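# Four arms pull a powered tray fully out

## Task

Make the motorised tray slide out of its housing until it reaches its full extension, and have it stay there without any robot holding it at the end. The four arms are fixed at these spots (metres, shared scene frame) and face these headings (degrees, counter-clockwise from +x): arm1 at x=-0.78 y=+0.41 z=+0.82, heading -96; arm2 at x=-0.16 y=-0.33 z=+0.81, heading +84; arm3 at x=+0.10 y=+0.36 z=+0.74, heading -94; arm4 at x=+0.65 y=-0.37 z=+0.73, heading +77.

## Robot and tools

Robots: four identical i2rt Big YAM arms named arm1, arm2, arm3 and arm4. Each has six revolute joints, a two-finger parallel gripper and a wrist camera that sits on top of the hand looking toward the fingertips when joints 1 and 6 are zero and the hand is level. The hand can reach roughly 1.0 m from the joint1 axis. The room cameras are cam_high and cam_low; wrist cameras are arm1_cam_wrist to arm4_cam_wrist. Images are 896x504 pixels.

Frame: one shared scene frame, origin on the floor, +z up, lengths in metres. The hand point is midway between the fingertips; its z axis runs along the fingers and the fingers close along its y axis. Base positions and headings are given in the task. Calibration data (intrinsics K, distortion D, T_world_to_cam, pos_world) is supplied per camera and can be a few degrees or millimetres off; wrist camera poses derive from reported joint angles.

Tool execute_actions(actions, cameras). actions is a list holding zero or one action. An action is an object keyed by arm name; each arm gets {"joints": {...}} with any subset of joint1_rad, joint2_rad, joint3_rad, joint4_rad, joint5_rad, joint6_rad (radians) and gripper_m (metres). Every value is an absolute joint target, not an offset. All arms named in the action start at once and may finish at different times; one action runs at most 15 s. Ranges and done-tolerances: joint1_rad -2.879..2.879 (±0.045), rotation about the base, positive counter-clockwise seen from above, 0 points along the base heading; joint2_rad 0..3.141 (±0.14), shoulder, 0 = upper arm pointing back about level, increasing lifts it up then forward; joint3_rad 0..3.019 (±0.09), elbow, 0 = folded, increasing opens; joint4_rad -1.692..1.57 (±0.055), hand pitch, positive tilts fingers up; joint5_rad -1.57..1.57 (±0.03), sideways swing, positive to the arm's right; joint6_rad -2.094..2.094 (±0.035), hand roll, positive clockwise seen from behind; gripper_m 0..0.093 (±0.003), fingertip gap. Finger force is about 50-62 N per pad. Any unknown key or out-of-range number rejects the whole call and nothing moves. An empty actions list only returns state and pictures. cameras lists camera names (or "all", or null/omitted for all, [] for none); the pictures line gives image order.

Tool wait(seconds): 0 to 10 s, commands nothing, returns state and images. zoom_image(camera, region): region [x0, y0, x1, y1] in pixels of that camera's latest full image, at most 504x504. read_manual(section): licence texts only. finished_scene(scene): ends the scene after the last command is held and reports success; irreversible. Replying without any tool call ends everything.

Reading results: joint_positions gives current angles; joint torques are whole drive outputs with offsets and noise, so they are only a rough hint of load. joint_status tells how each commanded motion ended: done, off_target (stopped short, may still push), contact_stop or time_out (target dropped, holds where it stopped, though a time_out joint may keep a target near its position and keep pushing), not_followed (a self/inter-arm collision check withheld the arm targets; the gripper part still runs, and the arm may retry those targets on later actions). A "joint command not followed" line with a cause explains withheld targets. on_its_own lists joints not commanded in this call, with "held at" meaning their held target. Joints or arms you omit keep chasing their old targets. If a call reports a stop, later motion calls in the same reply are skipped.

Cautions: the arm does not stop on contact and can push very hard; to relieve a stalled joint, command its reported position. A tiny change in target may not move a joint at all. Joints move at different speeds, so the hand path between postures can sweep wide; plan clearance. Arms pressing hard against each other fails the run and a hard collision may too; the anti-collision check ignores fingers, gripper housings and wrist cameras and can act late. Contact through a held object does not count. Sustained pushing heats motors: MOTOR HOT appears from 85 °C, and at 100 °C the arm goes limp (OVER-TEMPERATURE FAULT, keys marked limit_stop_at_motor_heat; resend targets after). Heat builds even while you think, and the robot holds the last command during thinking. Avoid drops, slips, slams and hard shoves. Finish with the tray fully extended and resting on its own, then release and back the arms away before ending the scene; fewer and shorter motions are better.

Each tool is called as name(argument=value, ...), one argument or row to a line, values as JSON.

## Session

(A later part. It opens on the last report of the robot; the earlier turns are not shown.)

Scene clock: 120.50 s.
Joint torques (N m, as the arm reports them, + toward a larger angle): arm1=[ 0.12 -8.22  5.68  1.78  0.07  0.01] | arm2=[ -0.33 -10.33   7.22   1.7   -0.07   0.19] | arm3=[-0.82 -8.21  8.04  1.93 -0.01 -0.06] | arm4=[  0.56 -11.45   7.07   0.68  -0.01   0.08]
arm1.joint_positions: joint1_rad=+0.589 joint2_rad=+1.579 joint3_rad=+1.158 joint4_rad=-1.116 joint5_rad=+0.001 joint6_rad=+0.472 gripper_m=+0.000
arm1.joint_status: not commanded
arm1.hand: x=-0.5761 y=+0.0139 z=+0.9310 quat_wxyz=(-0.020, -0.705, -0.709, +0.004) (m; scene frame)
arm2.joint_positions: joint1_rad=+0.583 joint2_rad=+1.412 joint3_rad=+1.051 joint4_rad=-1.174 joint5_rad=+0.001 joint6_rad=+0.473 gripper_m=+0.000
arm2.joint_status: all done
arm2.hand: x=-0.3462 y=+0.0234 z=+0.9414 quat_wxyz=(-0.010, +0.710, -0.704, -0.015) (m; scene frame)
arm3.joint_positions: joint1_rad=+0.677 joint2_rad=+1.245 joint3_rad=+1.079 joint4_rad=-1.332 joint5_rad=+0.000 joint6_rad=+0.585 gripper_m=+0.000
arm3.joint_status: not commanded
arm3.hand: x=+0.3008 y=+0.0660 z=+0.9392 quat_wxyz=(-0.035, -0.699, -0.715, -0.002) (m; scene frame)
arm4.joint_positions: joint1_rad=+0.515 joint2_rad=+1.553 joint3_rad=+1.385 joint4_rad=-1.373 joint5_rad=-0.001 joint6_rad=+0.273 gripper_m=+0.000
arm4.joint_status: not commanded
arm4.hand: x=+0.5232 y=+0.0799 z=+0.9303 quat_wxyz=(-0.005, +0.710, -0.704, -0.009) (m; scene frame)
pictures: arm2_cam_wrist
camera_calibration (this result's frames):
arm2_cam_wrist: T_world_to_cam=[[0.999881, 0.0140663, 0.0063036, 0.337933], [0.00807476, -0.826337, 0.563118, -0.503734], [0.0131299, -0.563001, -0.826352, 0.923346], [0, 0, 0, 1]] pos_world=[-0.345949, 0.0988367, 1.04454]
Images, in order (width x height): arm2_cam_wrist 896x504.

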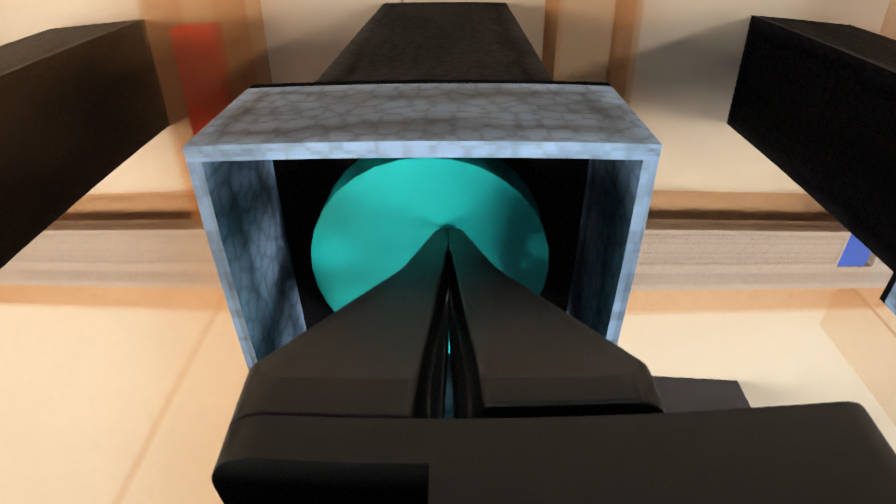

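wait(
  seconds=4.0,
)

Scene clock: 124.87 s.
Joint torques (N m, as the arm reports them, + toward a larger angle): arm1=[ 0.23 -8.1   5.68  1.81  0.08 -0.01] | arm2=[  0.13 -10.13   7.04   1.7   -0.07   0.2 ] | arm3=[-0.81 -8.27  8.    1.93 -0.01 -0.05] | arm4=[  0.57 -11.5    7.08   0.67  -0.01   0.07]
arm1.joint_positions: joint1_rad=+0.589 joint2_rad=+1.579 joint3_rad=+1.158 joint4_rad=-1.116 joint5_rad=+0.001 joint6_rad=+0.472 gripper_m=+0.000
arm1.joint_status: not commanded
arm1.hand: x=-0.5761 y=+0.0139 z=+0.9310 quat_wxyz=(-0.020, -0.705, -0.709, +0.004) (m; scene frame)
arm2.joint_positions: joint1_rad=+0.583 joint2_rad=+1.412 joint3_rad=+1.051 joint4_rad=-1.174 joint5_rad=+0.001 joint6_rad=+0.473 gripper_m=+0.000
arm2.joint_status: all done
arm2.hand: x=-0.3462 y=+0.0234 z=+0.9414 quat_wxyz=(-0.010, +0.710, -0.704, -0.015) (m; scene frame)
arm3.joint_positions: joint1_rad=+0.677 joint2_rad=+1.245 joint3_rad=+1.079 joint4_rad=-1.332 joint5_rad=+0.000 joint6_rad=+0.585 gripper_m=+0.000
arm3.joint_status: not commanded
arm3.hand: x=+0.3008 y=+0.0660 z=+0.9392 quat_wxyz=(-0.035, -0.699, -0.715, -0.002) (m; scene frame)
arm4.joint_positions: joint1_rad=+0.515 joint2_rad=+1.553 joint3_rad=+1.385 joint4_rad=-1.373 joint5_rad=-0.001 joint6_rad=+0.273 gripper_m=+0.000
arm4.joint_status: not commanded
arm4.hand: x=+0.5232 y=+0.0799 z=+0.9303 quat_wxyz=(-0.005, +0.710, -0.704, -0.009) (m; scene frame)
wait: 4.00 s; at rest from the start
pictures: arm1_cam_wrist, arm2_cam_wrist, arm3_cam_wrist, arm4_cam_wrist, cam_high, cam_low
camera_calibration (this result's frames):
arm1_cam_wrist: T_world_to_cam=[[-0.999446, -0.00770792, -0.0323886, -0.546683], [-0.0246082, 0.826284, 0.562716, -0.54539], [0.0224248, 0.563201, -0.826015, 0.895013], [0, 0, 0, 1]] pos_world=[-0.579871, -0.0576398, 1.02849]
arm2_cam_wrist: T_world_to_cam=[[0.999881, 0.0140663, 0.0063036, 0.337933], [0.00807476, -0.826337, 0.563118, -0.503734], [0.0131299, -0.563001, -0.826352, 0.923346], [0, 0, 0, 1]] pos_world=[-0.345949, 0.0988367, 1.04454]
arm3_cam_wrist: T_world_to_cam=[[-0.998246, -0.0223055, -0.0548459, 0.349975], [-0.0488868, 0.833091, 0.550972, -0.55665], [0.0334019, 0.552687, -0.83272, 0.863382], [0, 0, 0, 1]] pos_world=[0.29331, -0.00563319, 1.04485]
arm4_cam_wrist: T_world_to_cam=[[0.999936, 0.0101228, 0.00501218, -0.530557], [0.00539726, -0.817966, 0.575241, -0.466806], [0.00992286, -0.575177, -0.817969, 0.926268], [0, 0, 0, 1]] pos_world=[0.523851, 0.156308, 1.02884]
Images, in order (width x height): arm1_cam_wrist 896x504, arm2_cam_wrist 896x504, arm3_cam_wrist 896x504, arm4_cam_wrist 896x504, cam_high 896x504, cam_low 896x504.

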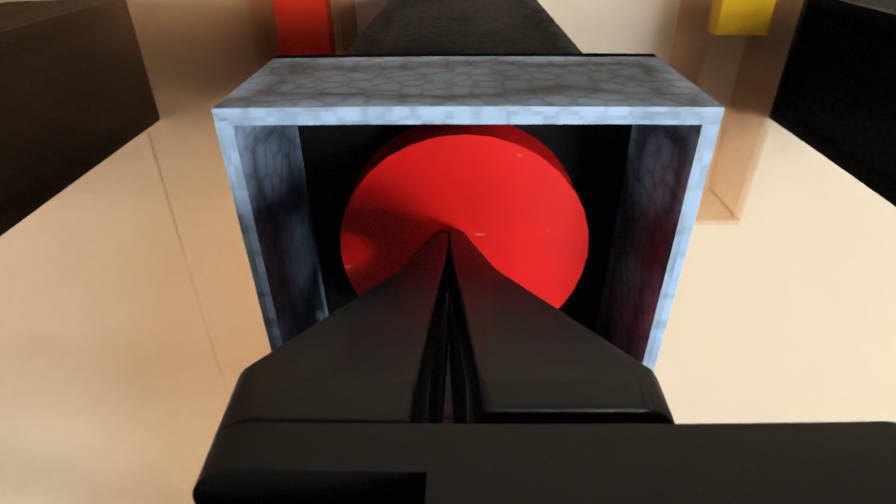

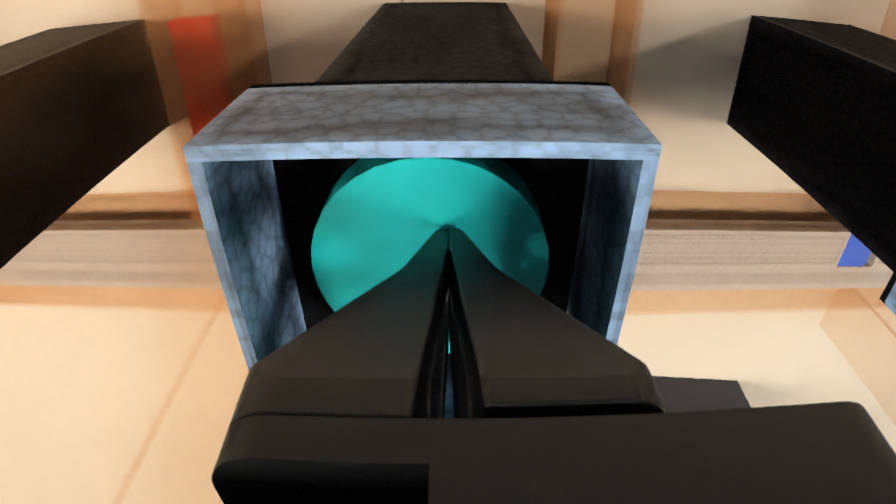

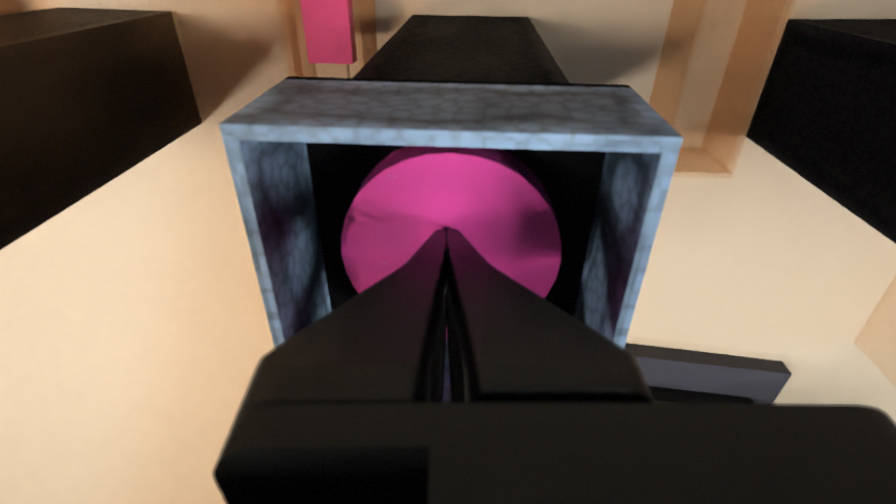

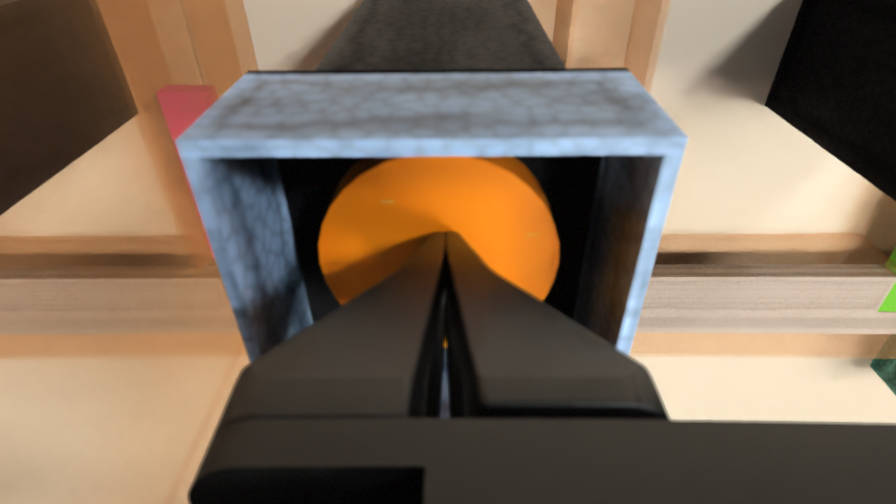

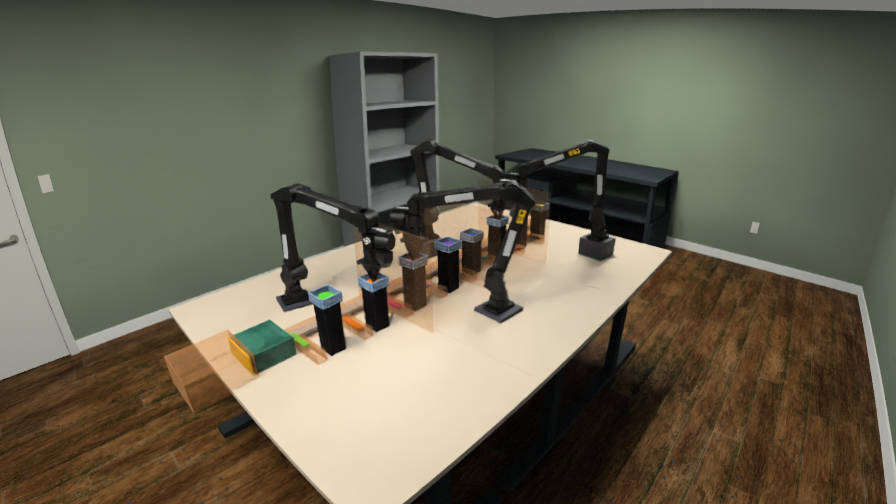

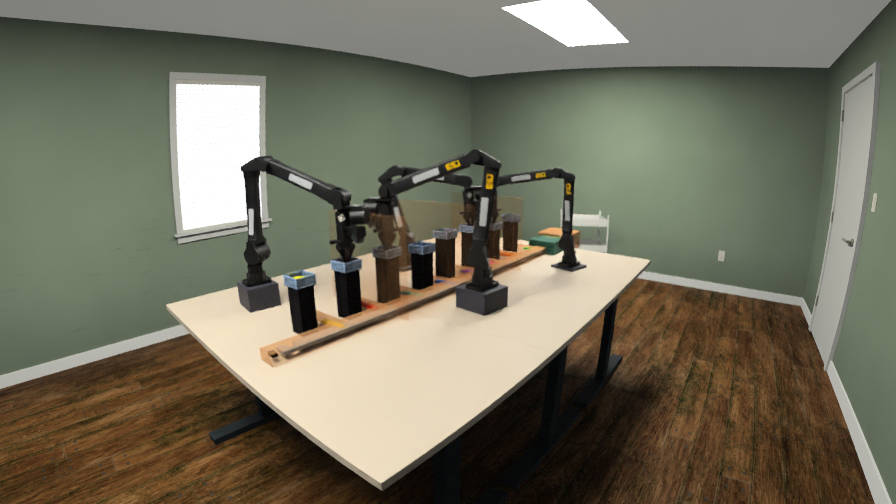

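execute_actions(
  actions=[],
  cameras=["cam_high"],
)

Scene clock: 125.93 s.
Joint torques (N m, as the arm reports them, + toward a larger angle): arm1=[ 0.2  -8.34  5.69  1.76  0.08 -0.01] | arm2=[ -0.37 -10.02   7.2    1.63  -0.04   0.21] | arm3=[-0.82 -8.31  8.04  1.93 -0.01 -0.05] | arm4=[  0.59 -11.49   7.07   0.68  -0.01   0.07]
arm1.joint_positions: joint1_rad=+0.589 joint2_rad=+1.579 joint3_rad=+1.158 joint4_rad=-1.116 joint5_rad=+0.001 joint6_rad=+0.472 gripper_m=+0.000
arm1.joint_status: not commanded
arm1.hand: x=-0.5761 y=+0.0139 z=+0.9310 quat_wxyz=(-0.020, -0.705, -0.709, +0.004) (m; scene frame)
arm2.joint_positions: joint1_rad=+0.583 joint2_rad=+1.412 joint3_rad=+1.051 joint4_rad=-1.174 joint5_rad=+0.001 joint6_rad=+0.473 gripper_m=+0.000
arm2.joint_status: all done
arm2.hand: x=-0.3462 y=+0.0234 z=+0.9414 quat_wxyz=(-0.010, +0.710, -0.704, -0.015) (m; scene frame)
arm3.joint_positions: joint1_rad=+0.677 joint2_rad=+1.245 joint3_rad=+1.079 joint4_rad=-1.332 joint5_rad=+0.000 joint6_rad=+0.585 gripper_m=+0.000
arm3.joint_status: not commanded
arm3.hand: x=+0.3008 y=+0.0660 z=+0.9392 quat_wxyz=(-0.035, -0.699, -0.715, -0.002) (m; scene frame)
arm4.joint_positions: joint1_rad=+0.515 joint2_rad=+1.553 joint3_rad=+1.385 joint4_rad=-1.373 joint5_rad=-0.001 joint6_rad=+0.273 gripper_m=+0.000
arm4.joint_status: not commanded
arm4.hand: x=+0.5232 y=+0.0799 z=+0.9303 quat_wxyz=(-0.005, +0.710, -0.704, -0.009) (m; scene frame)
pictures: cam_high
Images, in order (width x height): cam_high 896x504.

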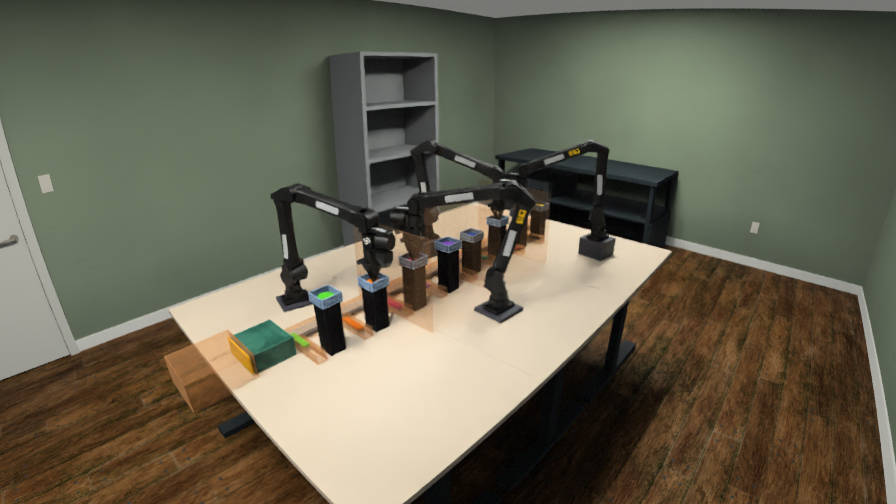

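wait(
  seconds=10,
)

Scene clock: 136.00 s.
Joint torques (N m, as the arm reports them, + toward a larger angle): arm1=[ 0.31 -8.43  5.67  1.73  0.08 -0.01] | arm2=[ -0.18 -10.18   7.19   1.71  -0.03   0.19] | arm3=[-0.82 -8.32  8.07  1.94 -0.02 -0.05] | arm4=[  0.61 -11.47   7.07   0.68  -0.01   0.07]
arm1.joint_positions: joint1_rad=+0.589 joint2_rad=+1.579 joint3_rad=+1.158 joint4_rad=-1.116 joint5_rad=+0.001 joint6_rad=+0.472 gripper_m=+0.000
arm1.joint_status: not commanded
arm1.hand: x=-0.5761 y=+0.0139 z=+0.9310 quat_wxyz=(-0.020, -0.705, -0.709, +0.004) (m; scene frame)
arm2.joint_positions: joint1_rad=+0.583 joint2_rad=+1.412 joint3_rad=+1.051 joint4_rad=-1.174 joint5_rad=+0.001 joint6_rad=+0.473 gripper_m=+0.000
arm2.joint_status: all done
arm2.hand: x=-0.3462 y=+0.0234 z=+0.9414 quat_wxyz=(-0.010, +0.710, -0.704, -0.015) (m; scene frame)
arm3.joint_positions: joint1_rad=+0.677 joint2_rad=+1.245 joint3_rad=+1.079 joint4_rad=-1.332 joint5_rad=+0.000 joint6_rad=+0.585 gripper_m=+0.000
arm3.joint_status: not commanded
arm3.hand: x=+0.3008 y=+0.0660 z=+0.9392 quat_wxyz=(-0.035, -0.699, -0.715, -0.002) (m; scene frame)
arm4.joint_positions: joint1_rad=+0.515 joint2_rad=+1.553 joint3_rad=+1.385 joint4_rad=-1.373 joint5_rad=-0.001 joint6_rad=+0.273 gripper_m=+0.000
arm4.joint_status: not commanded
arm4.hand: x=+0.5232 y=+0.0799 z=+0.9303 quat_wxyz=(-0.005, +0.710, -0.704, -0.009) (m; scene frame)
wait: 10.00 s; at rest by 0.20 s
pictures: arm1_cam_wrist, arm2_cam_wrist, arm3_cam_wrist, arm4_cam_wrist, cam_high, cam_low
camera_calibration (this result's frames):
arm1_cam_wrist: T_world_to_cam=[[-0.999446, -0.00770792, -0.0323886, -0.546683], [-0.0246082, 0.826284, 0.562716, -0.54539], [0.0224248, 0.563201, -0.826015, 0.895013], [0, 0, 0, 1]] pos_world=[-0.579871, -0.0576398, 1.02849]
arm2_cam_wrist: T_world_to_cam=[[0.999881, 0.0140663, 0.0063036, 0.337933], [0.00807476, -0.826337, 0.563118, -0.503734], [0.0131299, -0.563001, -0.826352, 0.923346], [0, 0, 0, 1]] pos_world=[-0.345949, 0.0988367, 1.04454]
arm3_cam_wrist: T_world_to_cam=[[-0.998246, -0.0223055, -0.0548459, 0.349975], [-0.0488868, 0.833091, 0.550972, -0.55665], [0.0334019, 0.552687, -0.83272, 0.863382], [0, 0, 0, 1]] pos_world=[0.29331, -0.00563319, 1.04485]
arm4_cam_wrist: T_world_to_cam=[[0.999936, 0.0101228, 0.00501218, -0.530557], [0.00539726, -0.817966, 0.575241, -0.466806], [0.00992286, -0.575177, -0.817969, 0.926268], [0, 0, 0, 1]] pos_world=[0.523851, 0.156308, 1.02884]
Images, in order (width x height): arm1_cam_wrist 896x504, arm2_cam_wrist 896x504, arm3_cam_wrist 896x504, arm4_cam_wrist 896x504, cam_high 896x504, cam_low 896x504.

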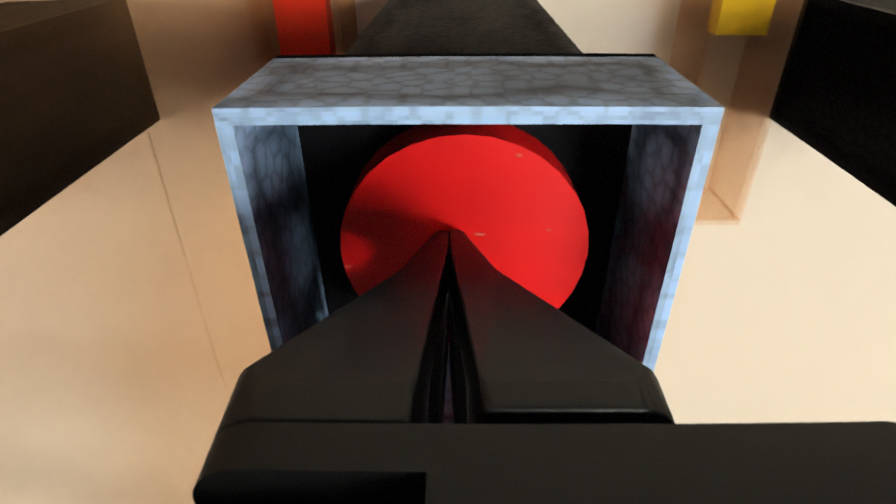

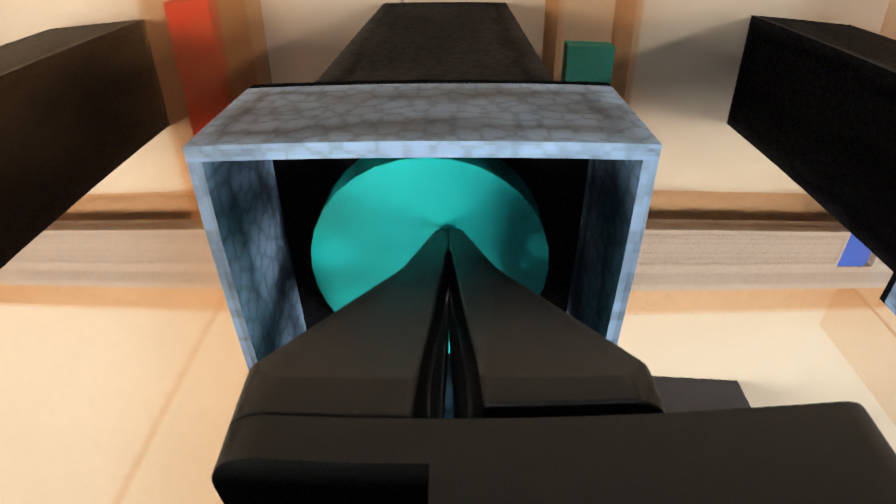

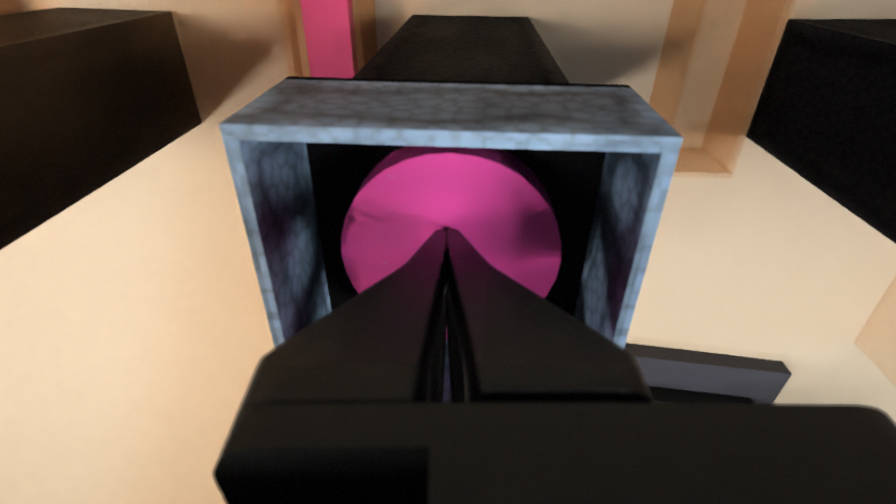

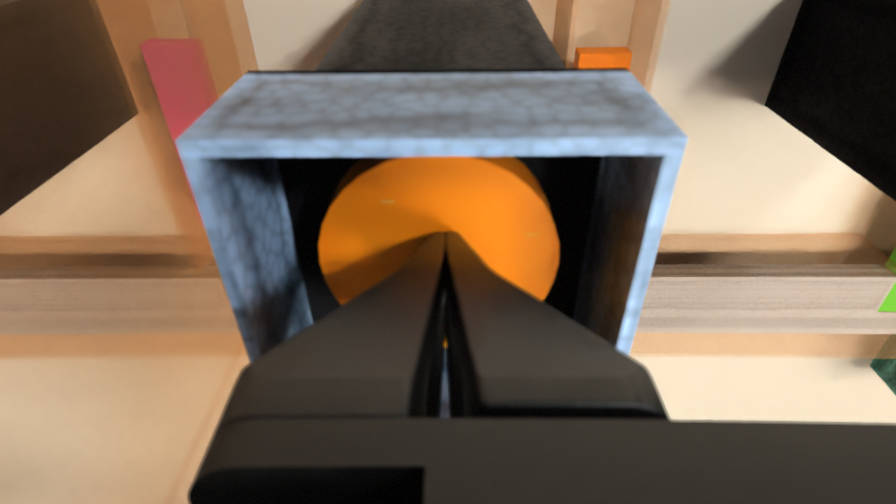

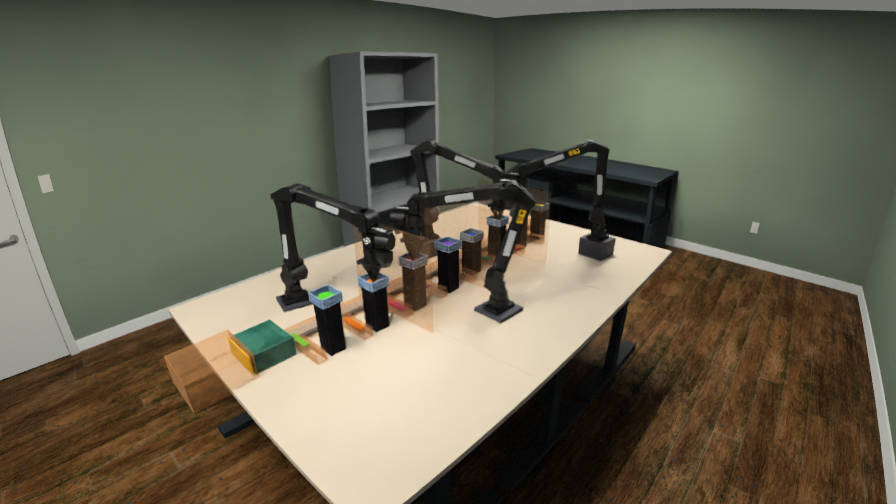

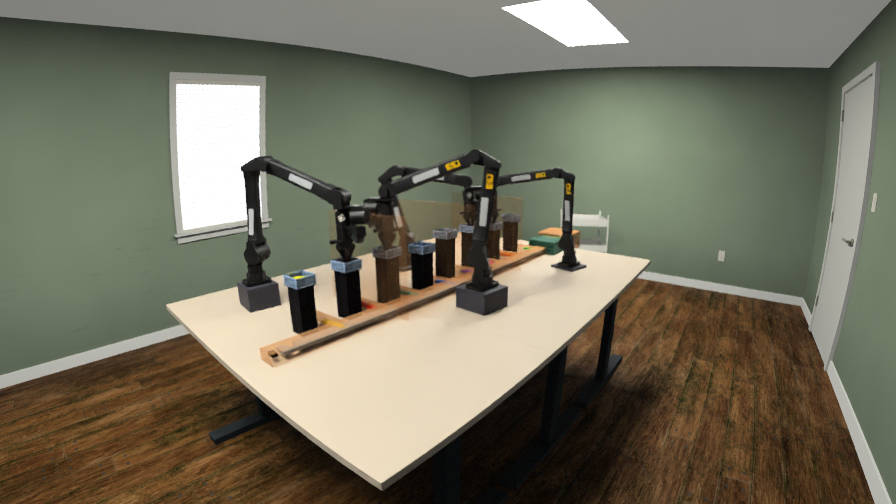

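wait(
  seconds=10,
)

Scene clock: 146.20 s.
Joint torques (N m, as the arm reports them, + toward a larger angle): arm1=[ 0.06 -8.38  5.69  1.78  0.07 -0.01] | arm2=[ -0.13 -10.35   7.14   1.7   -0.06   0.21] | arm3=[-0.69 -8.28  8.05  1.93  0.   -0.06] | arm4=[  0.62 -11.44   7.07   0.69  -0.01   0.08]
arm1.joint_positions: joint1_rad=+0.589 joint2_rad=+1.579 joint3_rad=+1.158 joint4_rad=-1.116 joint5_rad=+0.001 joint6_rad=+0.472 gripper_m=+0.000
arm1.joint_status: not commanded
arm1.hand: x=-0.5761 y=+0.0139 z=+0.9310 quat_wxyz=(-0.020, -0.705, -0.709, +0.004) (m; scene frame)
arm2.joint_positions: joint1_rad=+0.583 joint2_rad=+1.412 joint3_rad=+1.051 joint4_rad=-1.174 joint5_rad=+0.001 joint6_rad=+0.473 gripper_m=+0.000
arm2.joint_status: all done
arm2.hand: x=-0.3462 y=+0.0234 z=+0.9414 quat_wxyz=(-0.010, +0.710, -0.704, -0.015) (m; scene frame)
arm3.joint_positions: joint1_rad=+0.677 joint2_rad=+1.245 joint3_rad=+1.079 joint4_rad=-1.332 joint5_rad=+0.000 joint6_rad=+0.585 gripper_m=+0.000
arm3.joint_status: not commanded
arm3.hand: x=+0.3008 y=+0.0660 z=+0.9392 quat_wxyz=(-0.035, -0.699, -0.715, -0.002) (m; scene frame)
arm4.joint_positions: joint1_rad=+0.515 joint2_rad=+1.553 joint3_rad=+1.385 joint4_rad=-1.373 joint5_rad=-0.001 joint6_rad=+0.273 gripper_m=+0.000
arm4.joint_status: not commanded
arm4.hand: x=+0.5232 y=+0.0799 z=+0.9303 quat_wxyz=(-0.005, +0.710, -0.704, -0.009) (m; scene frame)
wait: 10.00 s; at rest by 0.07 s
pictures: arm1_cam_wrist, arm2_cam_wrist, arm3_cam_wrist, arm4_cam_wrist, cam_high, cam_low
camera_calibration (this result's frames):
arm1_cam_wrist: T_world_to_cam=[[-0.999446, -0.00770792, -0.0323886, -0.546683], [-0.0246082, 0.826284, 0.562716, -0.54539], [0.0224248, 0.563201, -0.826015, 0.895013], [0, 0, 0, 1]] pos_world=[-0.579871, -0.0576398, 1.02849]
arm2_cam_wrist: T_world_to_cam=[[0.999881, 0.0140663, 0.0063036, 0.337933], [0.00807476, -0.826337, 0.563118, -0.503734], [0.0131299, -0.563001, -0.826352, 0.923346], [0, 0, 0, 1]] pos_world=[-0.345949, 0.0988367, 1.04454]
arm3_cam_wrist: T_world_to_cam=[[-0.998246, -0.0223055, -0.0548459, 0.349975], [-0.0488868, 0.833091, 0.550972, -0.55665], [0.0334019, 0.552687, -0.83272, 0.863382], [0, 0, 0, 1]] pos_world=[0.29331, -0.00563319, 1.04485]
arm4_cam_wrist: T_world_to_cam=[[0.999936, 0.0101228, 0.00501218, -0.530557], [0.00539726, -0.817966, 0.575241, -0.466806], [0.00992286, -0.575177, -0.817969, 0.926268], [0, 0, 0, 1]] pos_world=[0.523851, 0.156308, 1.02884]
Images, in order (width x height): arm1_cam_wrist 896x504, arm2_cam_wrist 896x504, arm3_cam_wrist 896x504, arm4_cam_wrist 896x504, cam_high 896x504, cam_low 896x504.

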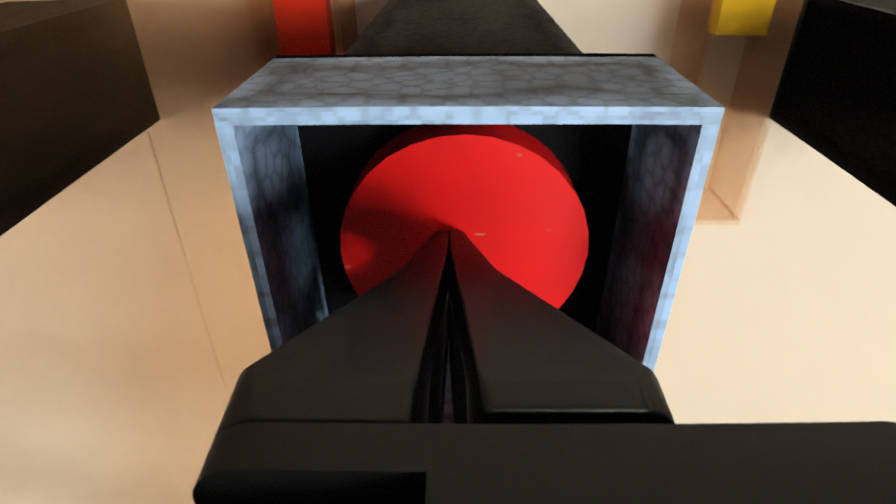

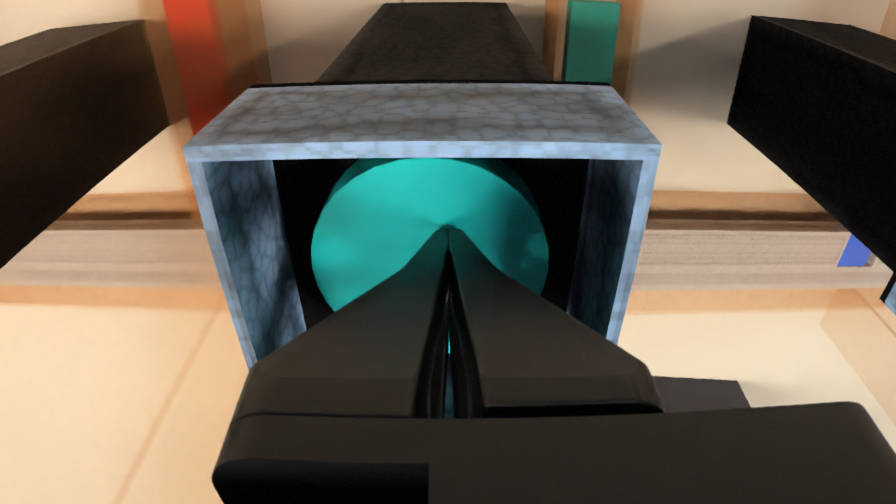

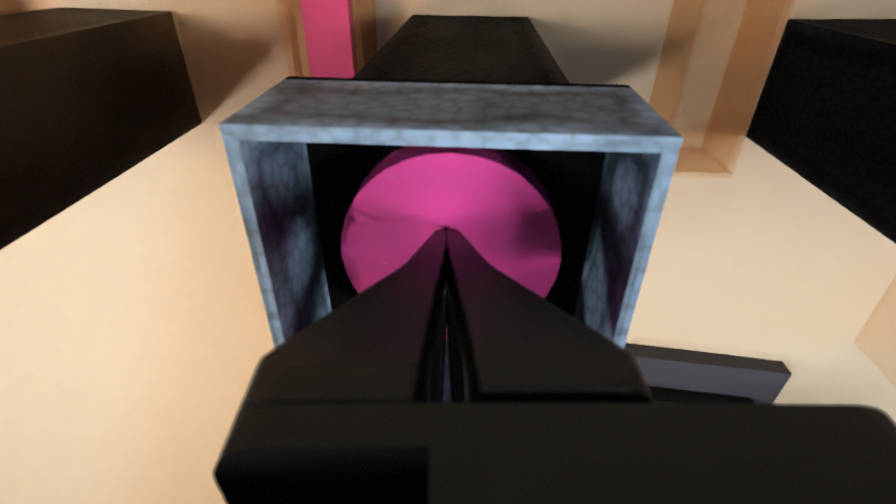

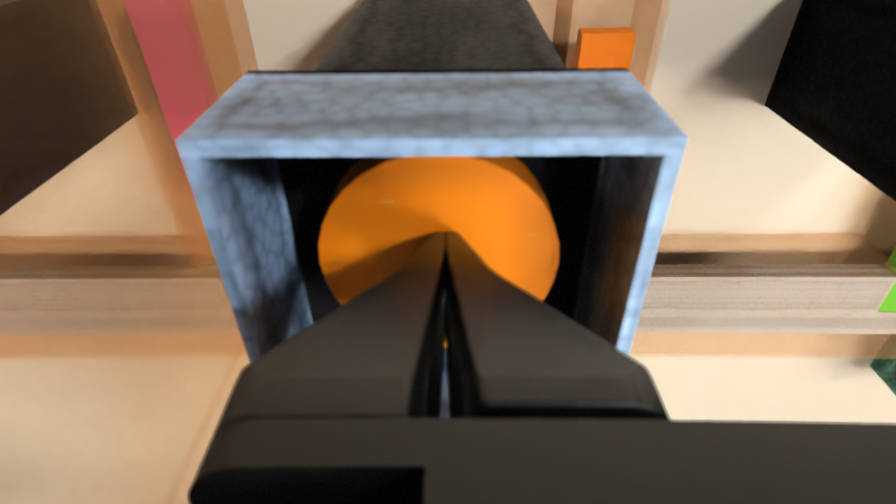

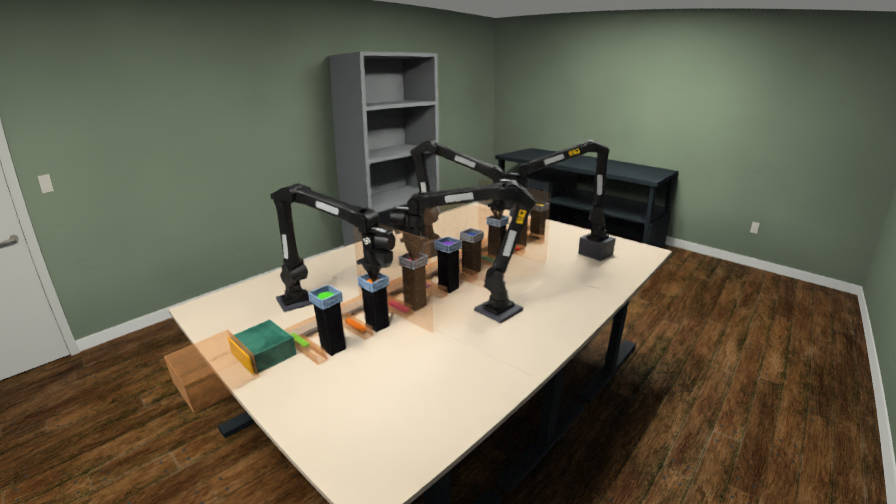

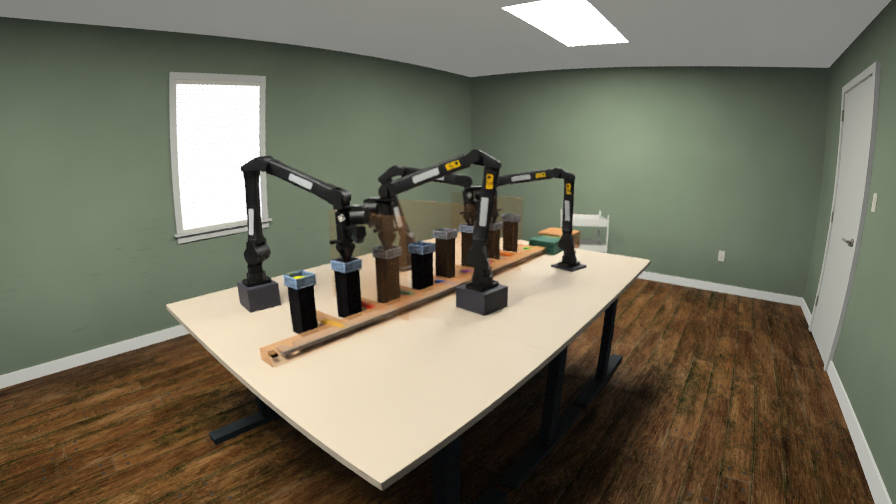

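execute_actions(
  actions=[
    {"arm1": {"joints": {"joint1_rad": 0.5853, "joint2_rad": 1.5349, "joint3_rad": 1.31, "joint4_rad": -1.3069}}, "arm2": {"joints": {"joint1_rad": 0.5856, "joint2_rad": 1.3842, "joint3_rad": 1.18, "joint4_rad": -1.3385}}, "arm3": {"joints": {"joint1_rad": 0.682, "joint2_rad": 1.246, "joint3_rad": 1.272, "joint4_rad": -1.567}}, "arm4": {"joints": {"joint1_rad": 0.5149, "joint2_rad": 1.5519, "joint3_rad": 1.58, "joint4_rad": -1.5605}}},
  ],
  cameras=[],
)

execute_actions(
  actions=[
    {"arm1": {"joints": {"joint1_rad": 0.076, "joint2_rad": 1.405, "joint3_rad": 1.185, "joint4_rad": -1.328, "joint6_rad": -0.043}}, "arm2": {"joints": {"joint1_rad": 0.0, "joint2_rad": 1.2863, "joint3_rad": 1.0453, "joint4_rad": -1.2898, "joint6_rad": -0.106}}, "arm3": {"joints": {"joint1_rad": 0.024, "joint2_rad": 1.0821, "joint3_rad": 1.135, "joint4_rad": -1.5839, "joint6_rad": -0.037}}, "arm4": {"joints": {"joint1_rad": 0.037, "joint2_rad": 1.485, "joint3_rad": 1.52, "joint4_rad": -1.585, "joint6_rad": -0.195}}},
  ],
  cameras=[],
)

execute_actions(
  actions=[
    {"arm1": {"joints": {"joint1_rad": 0.076, "joint2_rad": 1.497, "joint3_rad": 1.018, "joint4_rad": -1.066}}, "arm2": {"joints": {"joint1_rad": 0.0, "joint2_rad": 1.3549, "joint3_rad": 0.9004, "joint4_rad": -1.1163}}, "arm3": {"joints": {"joint1_rad": 0.024, "joint2_rad": 1.1037, "joint3_rad": 0.8994, "joint4_rad": -1.3664}}, "arm4": {"joints": {"joint1_rad": 0.037, "joint2_rad": 1.515, "joint3_rad": 1.285, "joint4_rad": -1.32}}},
  ],
  cameras=["arm1_cam_wrist", "arm2_cam_wrist", "arm3_cam_wrist", "arm4_cam_wrist"],
)

Scene clock: 148.00 s.
Joint torques (N m, as the arm reports them, + toward a larger angle): arm1=[ -0.03 -10.72   9.96   0.5    0.09  -0.01] | arm2=[  0.05 -14.19  12.62  -0.42  -0.03   0.17] | arm3=[-0.77 -9.59 13.37  0.01 -0.01 -0.06] | arm4=[  0.6  -13.46  14.37  -0.46  -0.01   0.07]
arm1.joint_positions: joint1_rad=+0.589 joint2_rad=+1.541 joint3_rad=+1.266 joint4_rad=-1.298 joint5_rad=+0.001 joint6_rad=+0.472 gripper_m=+0.000
arm1.joint_status: all done
arm1.hand: x=-0.5785 y=+0.0180 z=+0.9852 quat_wxyz=(-0.002, -0.705, -0.709, -0.001) (m; scene frame)
arm2.joint_positions: joint1_rad=+0.583 joint2_rad=+1.394 joint3_rad=+1.144 joint4_rad=-1.325 joint5_rad=+0.001 joint6_rad=+0.473 gripper_m=+0.000
arm2.joint_status: all done
arm2.hand: x=-0.3447 y=+0.0197 z=+0.9816 quat_wxyz=(-0.004, +0.710, -0.705, +0.004) (m; scene frame)
arm3.joint_positions: joint1_rad=+0.677 joint2_rad=+1.240 joint3_rad=+1.238 joint4_rad=-1.555 joint5_rad=+0.000 joint6_rad=+0.585 gripper_m=+0.000
arm3.joint_status: all done
arm3.hand: x=+0.2939 y=+0.0741 z=+1.0007 quat_wxyz=(-0.006, -0.699, -0.715, -0.007) (m; scene frame)
arm4.joint_positions: joint1_rad=+0.515 joint2_rad=+1.552 joint3_rad=+1.523 joint4_rad=-1.550 joint5_rad=-0.001 joint6_rad=+0.273 gripper_m=+0.000
arm4.joint_status: all done
arm4.hand: x=+0.5243 y=+0.0760 z=+0.9830 quat_wxyz=(+0.004, +0.710, -0.704, +0.007) (m; scene frame)
pictures: none
No camera images: the call's "cameras" was empty. Leave "cameras" out to get every camera's image.

Scene clock: 149.63 s.
Joint torques (N m, as the arm reports them, + toward a larger angle): arm1=[ 1.04 -8.51  7.25  0.67  0.03 -0.19] | arm2=[ -0.78 -11.19   9.33   0.91  -0.08  -0.01] | arm3=[-1.99 -7.5  10.62  0.21 -0.07 -0.23] | arm4=[  1.1  -15.23   9.26  -0.47  -0.1   -0.16]
arm1.joint_positions: joint1_rad=+0.070 joint2_rad=+1.402 joint3_rad=+1.187 joint4_rad=-1.322 joint5_rad=+0.001 joint6_rad=-0.034 gripper_m=+0.000
arm1.joint_status: all done
arm1.hand: x=-0.8000 y=+0.0072 z=+1.0109 quat_wxyz=(-0.015, -0.709, -0.705, +0.012) (m; scene frame)
arm2.joint_positions: joint1_rad=+0.005 joint2_rad=+1.285 joint3_rad=+1.051 joint4_rad=-1.301 joint5_rad=+0.001 joint6_rad=-0.097 gripper_m=+0.000
arm2.joint_status: all done
arm2.hand: x=-0.1289 y=+0.0311 z=+0.9875 quat_wxyz=(-0.018, +0.707, -0.707, -0.009) (m; scene frame)
arm3.joint_positions: joint1_rad=+0.031 joint2_rad=+1.073 joint3_rad=+1.136 joint4_rad=-1.574 joint5_rad=+0.000 joint6_rad=-0.025 gripper_m=+0.000
arm3.joint_status: all done
arm3.hand: x=+0.0833 y=+0.0639 z=+1.0083 quat_wxyz=(-0.019, -0.711, -0.702, +0.013) (m; scene frame)
arm4.joint_positions: joint1_rad=+0.030 joint2_rad=+1.510 joint3_rad=+1.523 joint4_rad=-1.572 joint5_rad=+0.001 joint6_rad=-0.182 gripper_m=+0.000
arm4.joint_status: all done
arm4.hand: x=+0.7440 y=+0.0736 z=+1.0020 quat_wxyz=(-0.003, +0.699, -0.715, +0.001) (m; scene frame)
pictures: none
No camera images: the call's "cameras" was empty. Leave "cameras" out to get every camera's image.

Scene clock: 150.63 s.
Joint torques (N m, as the arm reports them, + toward a larger angle): arm1=[ 1.11 -7.88  6.06  1.76  0.02 -0.15] | arm2=[-0.9  -9.85  8.4   1.64 -0.12  0.02] | arm3=[-2.05 -5.2   6.39  1.75 -0.06 -0.21] | arm4=[ 1.02 -7.75  5.43  1.31 -0.08 -0.18]
arm1.joint_positions: joint1_rad=+0.070 joint2_rad=+1.479 joint3_rad=+1.031 joint4_rad=-1.086 joint5_rad=+0.001 joint6_rad=-0.034 gripper_m=+0.000
arm1.joint_status: all done
arm1.hand: x=-0.7996 y=+0.0056 z=+0.9250 quat_wxyz=(-0.016, -0.709, -0.705, +0.013) (m; scene frame)
arm2.joint_positions: joint1_rad=+0.005 joint2_rad=+1.334 joint3_rad=+0.910 joint4_rad=-1.144 joint5_rad=+0.001 joint6_rad=-0.097 gripper_m=+0.000
arm2.joint_status: all done
arm2.hand: x=-0.1295 y=+0.0184 z=+0.9199 quat_wxyz=(-0.005, +0.707, -0.707, +0.002) (m; scene frame)
arm3.joint_positions: joint1_rad=+0.031 joint2_rad=+1.065 joint3_rad=+0.952 joint4_rad=-1.390 joint5_rad=+0.000 joint6_rad=-0.026 gripper_m=+0.000
arm3.joint_status: all done
arm3.hand: x=+0.0842 y=+0.0674 z=+0.9405 quat_wxyz=(-0.022, -0.711, -0.703, +0.016) (m; scene frame)
arm4.joint_positions: joint1_rad=+0.030 joint2_rad=+1.467 joint3_rad=+1.333 joint4_rad=-1.354 joint5_rad=+0.000 joint6_rad=-0.182 gripper_m=+0.000
arm4.joint_status: all done
arm4.hand: x=+0.7436 y=+0.0710 z=+0.9486 quat_wxyz=(-0.033, +0.699, -0.714, -0.019) (m; scene frame)
pictures: arm1_cam_wrist, arm2_cam_wrist, arm3_cam_wrist, arm4_cam_wrist
camera_calibration (this result's frames):
arm1_cam_wrist: T_world_to_cam=[[-0.999869, 0.00515313, -0.0153394, -0.786438], [-0.00428521, 0.829776, 0.55808, -0.520205], [0.0156041, 0.558072, -0.829646, 0.897684], [0, 0, 0, 1]] pos_world=[-0.802572, -0.0652662, 1.02301]
arm2_cam_wrist: T_world_to_cam=[[0.999708, 0.00694021, 0.0231325, 0.106122], [-0.00801389, -0.808227, 0.588816, -0.523544], [0.0227829, -0.58883, -0.807936, 0.884684], [0, 0, 0, 1]] pos_world=[-0.130442, 0.0970495, 1.02058]
arm3_cam_wrist: T_world_to_cam=[[-0.999836, 0.0130587, -0.0125789, 0.0918515], [0.00408038, 0.838008, 0.545643, -0.568949], [0.0176666, 0.545502, -0.837923, 0.877634], [0, 0, 0, 1]] pos_world=[0.0786531, -0.00316601, 1.04699]
arm4_cam_wrist: T_world_to_cam=[[0.999371, -0.0199843, 0.029302, -0.771496], [-0.0324932, -0.847059, 0.530505, -0.413162], [0.0142188, -0.531123, -0.847175, 0.955347], [0, 0, 0, 1]] pos_world=[0.744002, 0.142016, 1.05114]
Images, in order (width x height): arm1_cam_wrist 896x504, arm2_cam_wrist 896x504, arm3_cam_wrist 896x504, arm4_cam_wrist 896x504.

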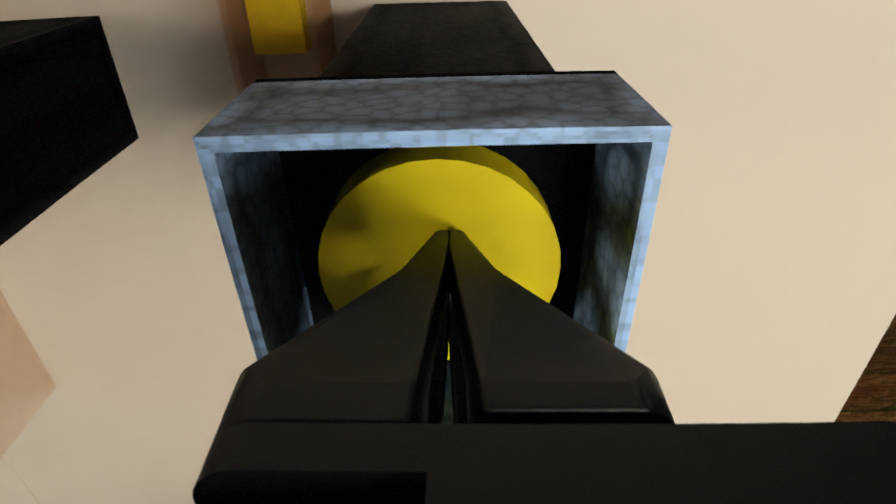

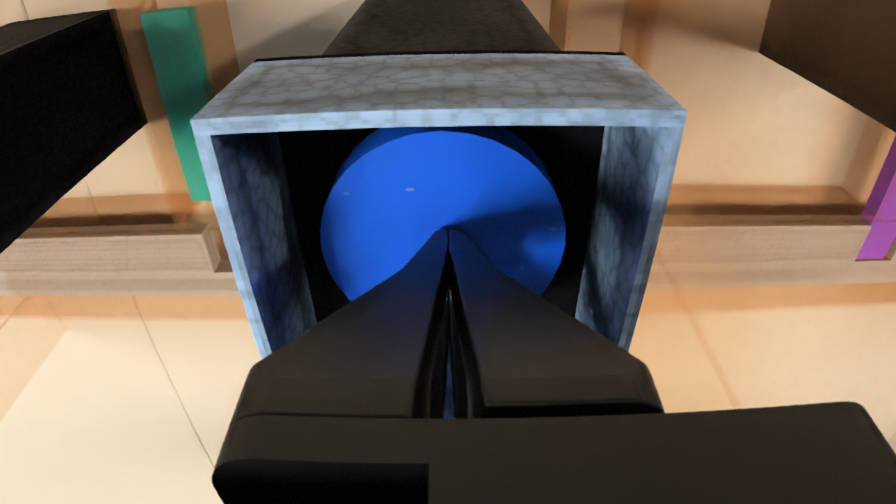

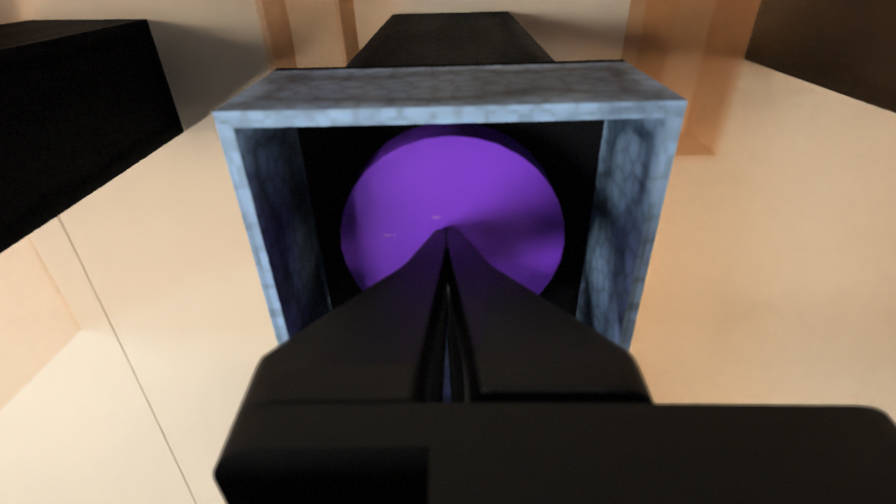

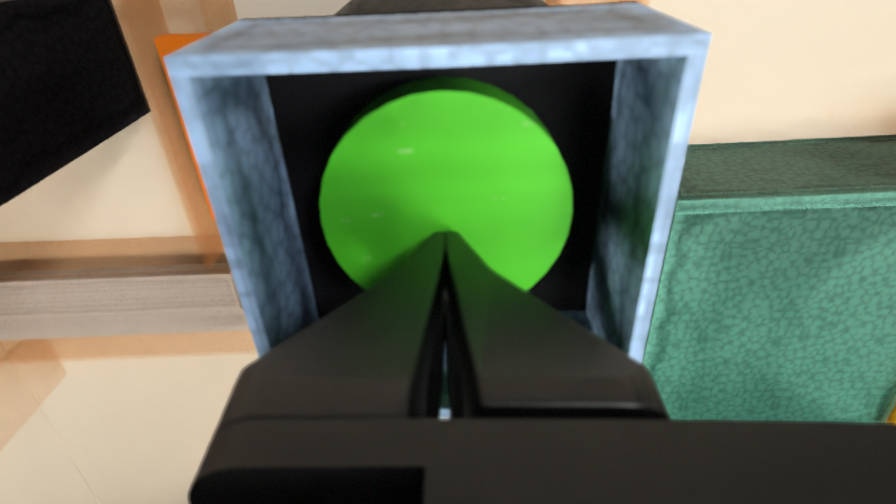

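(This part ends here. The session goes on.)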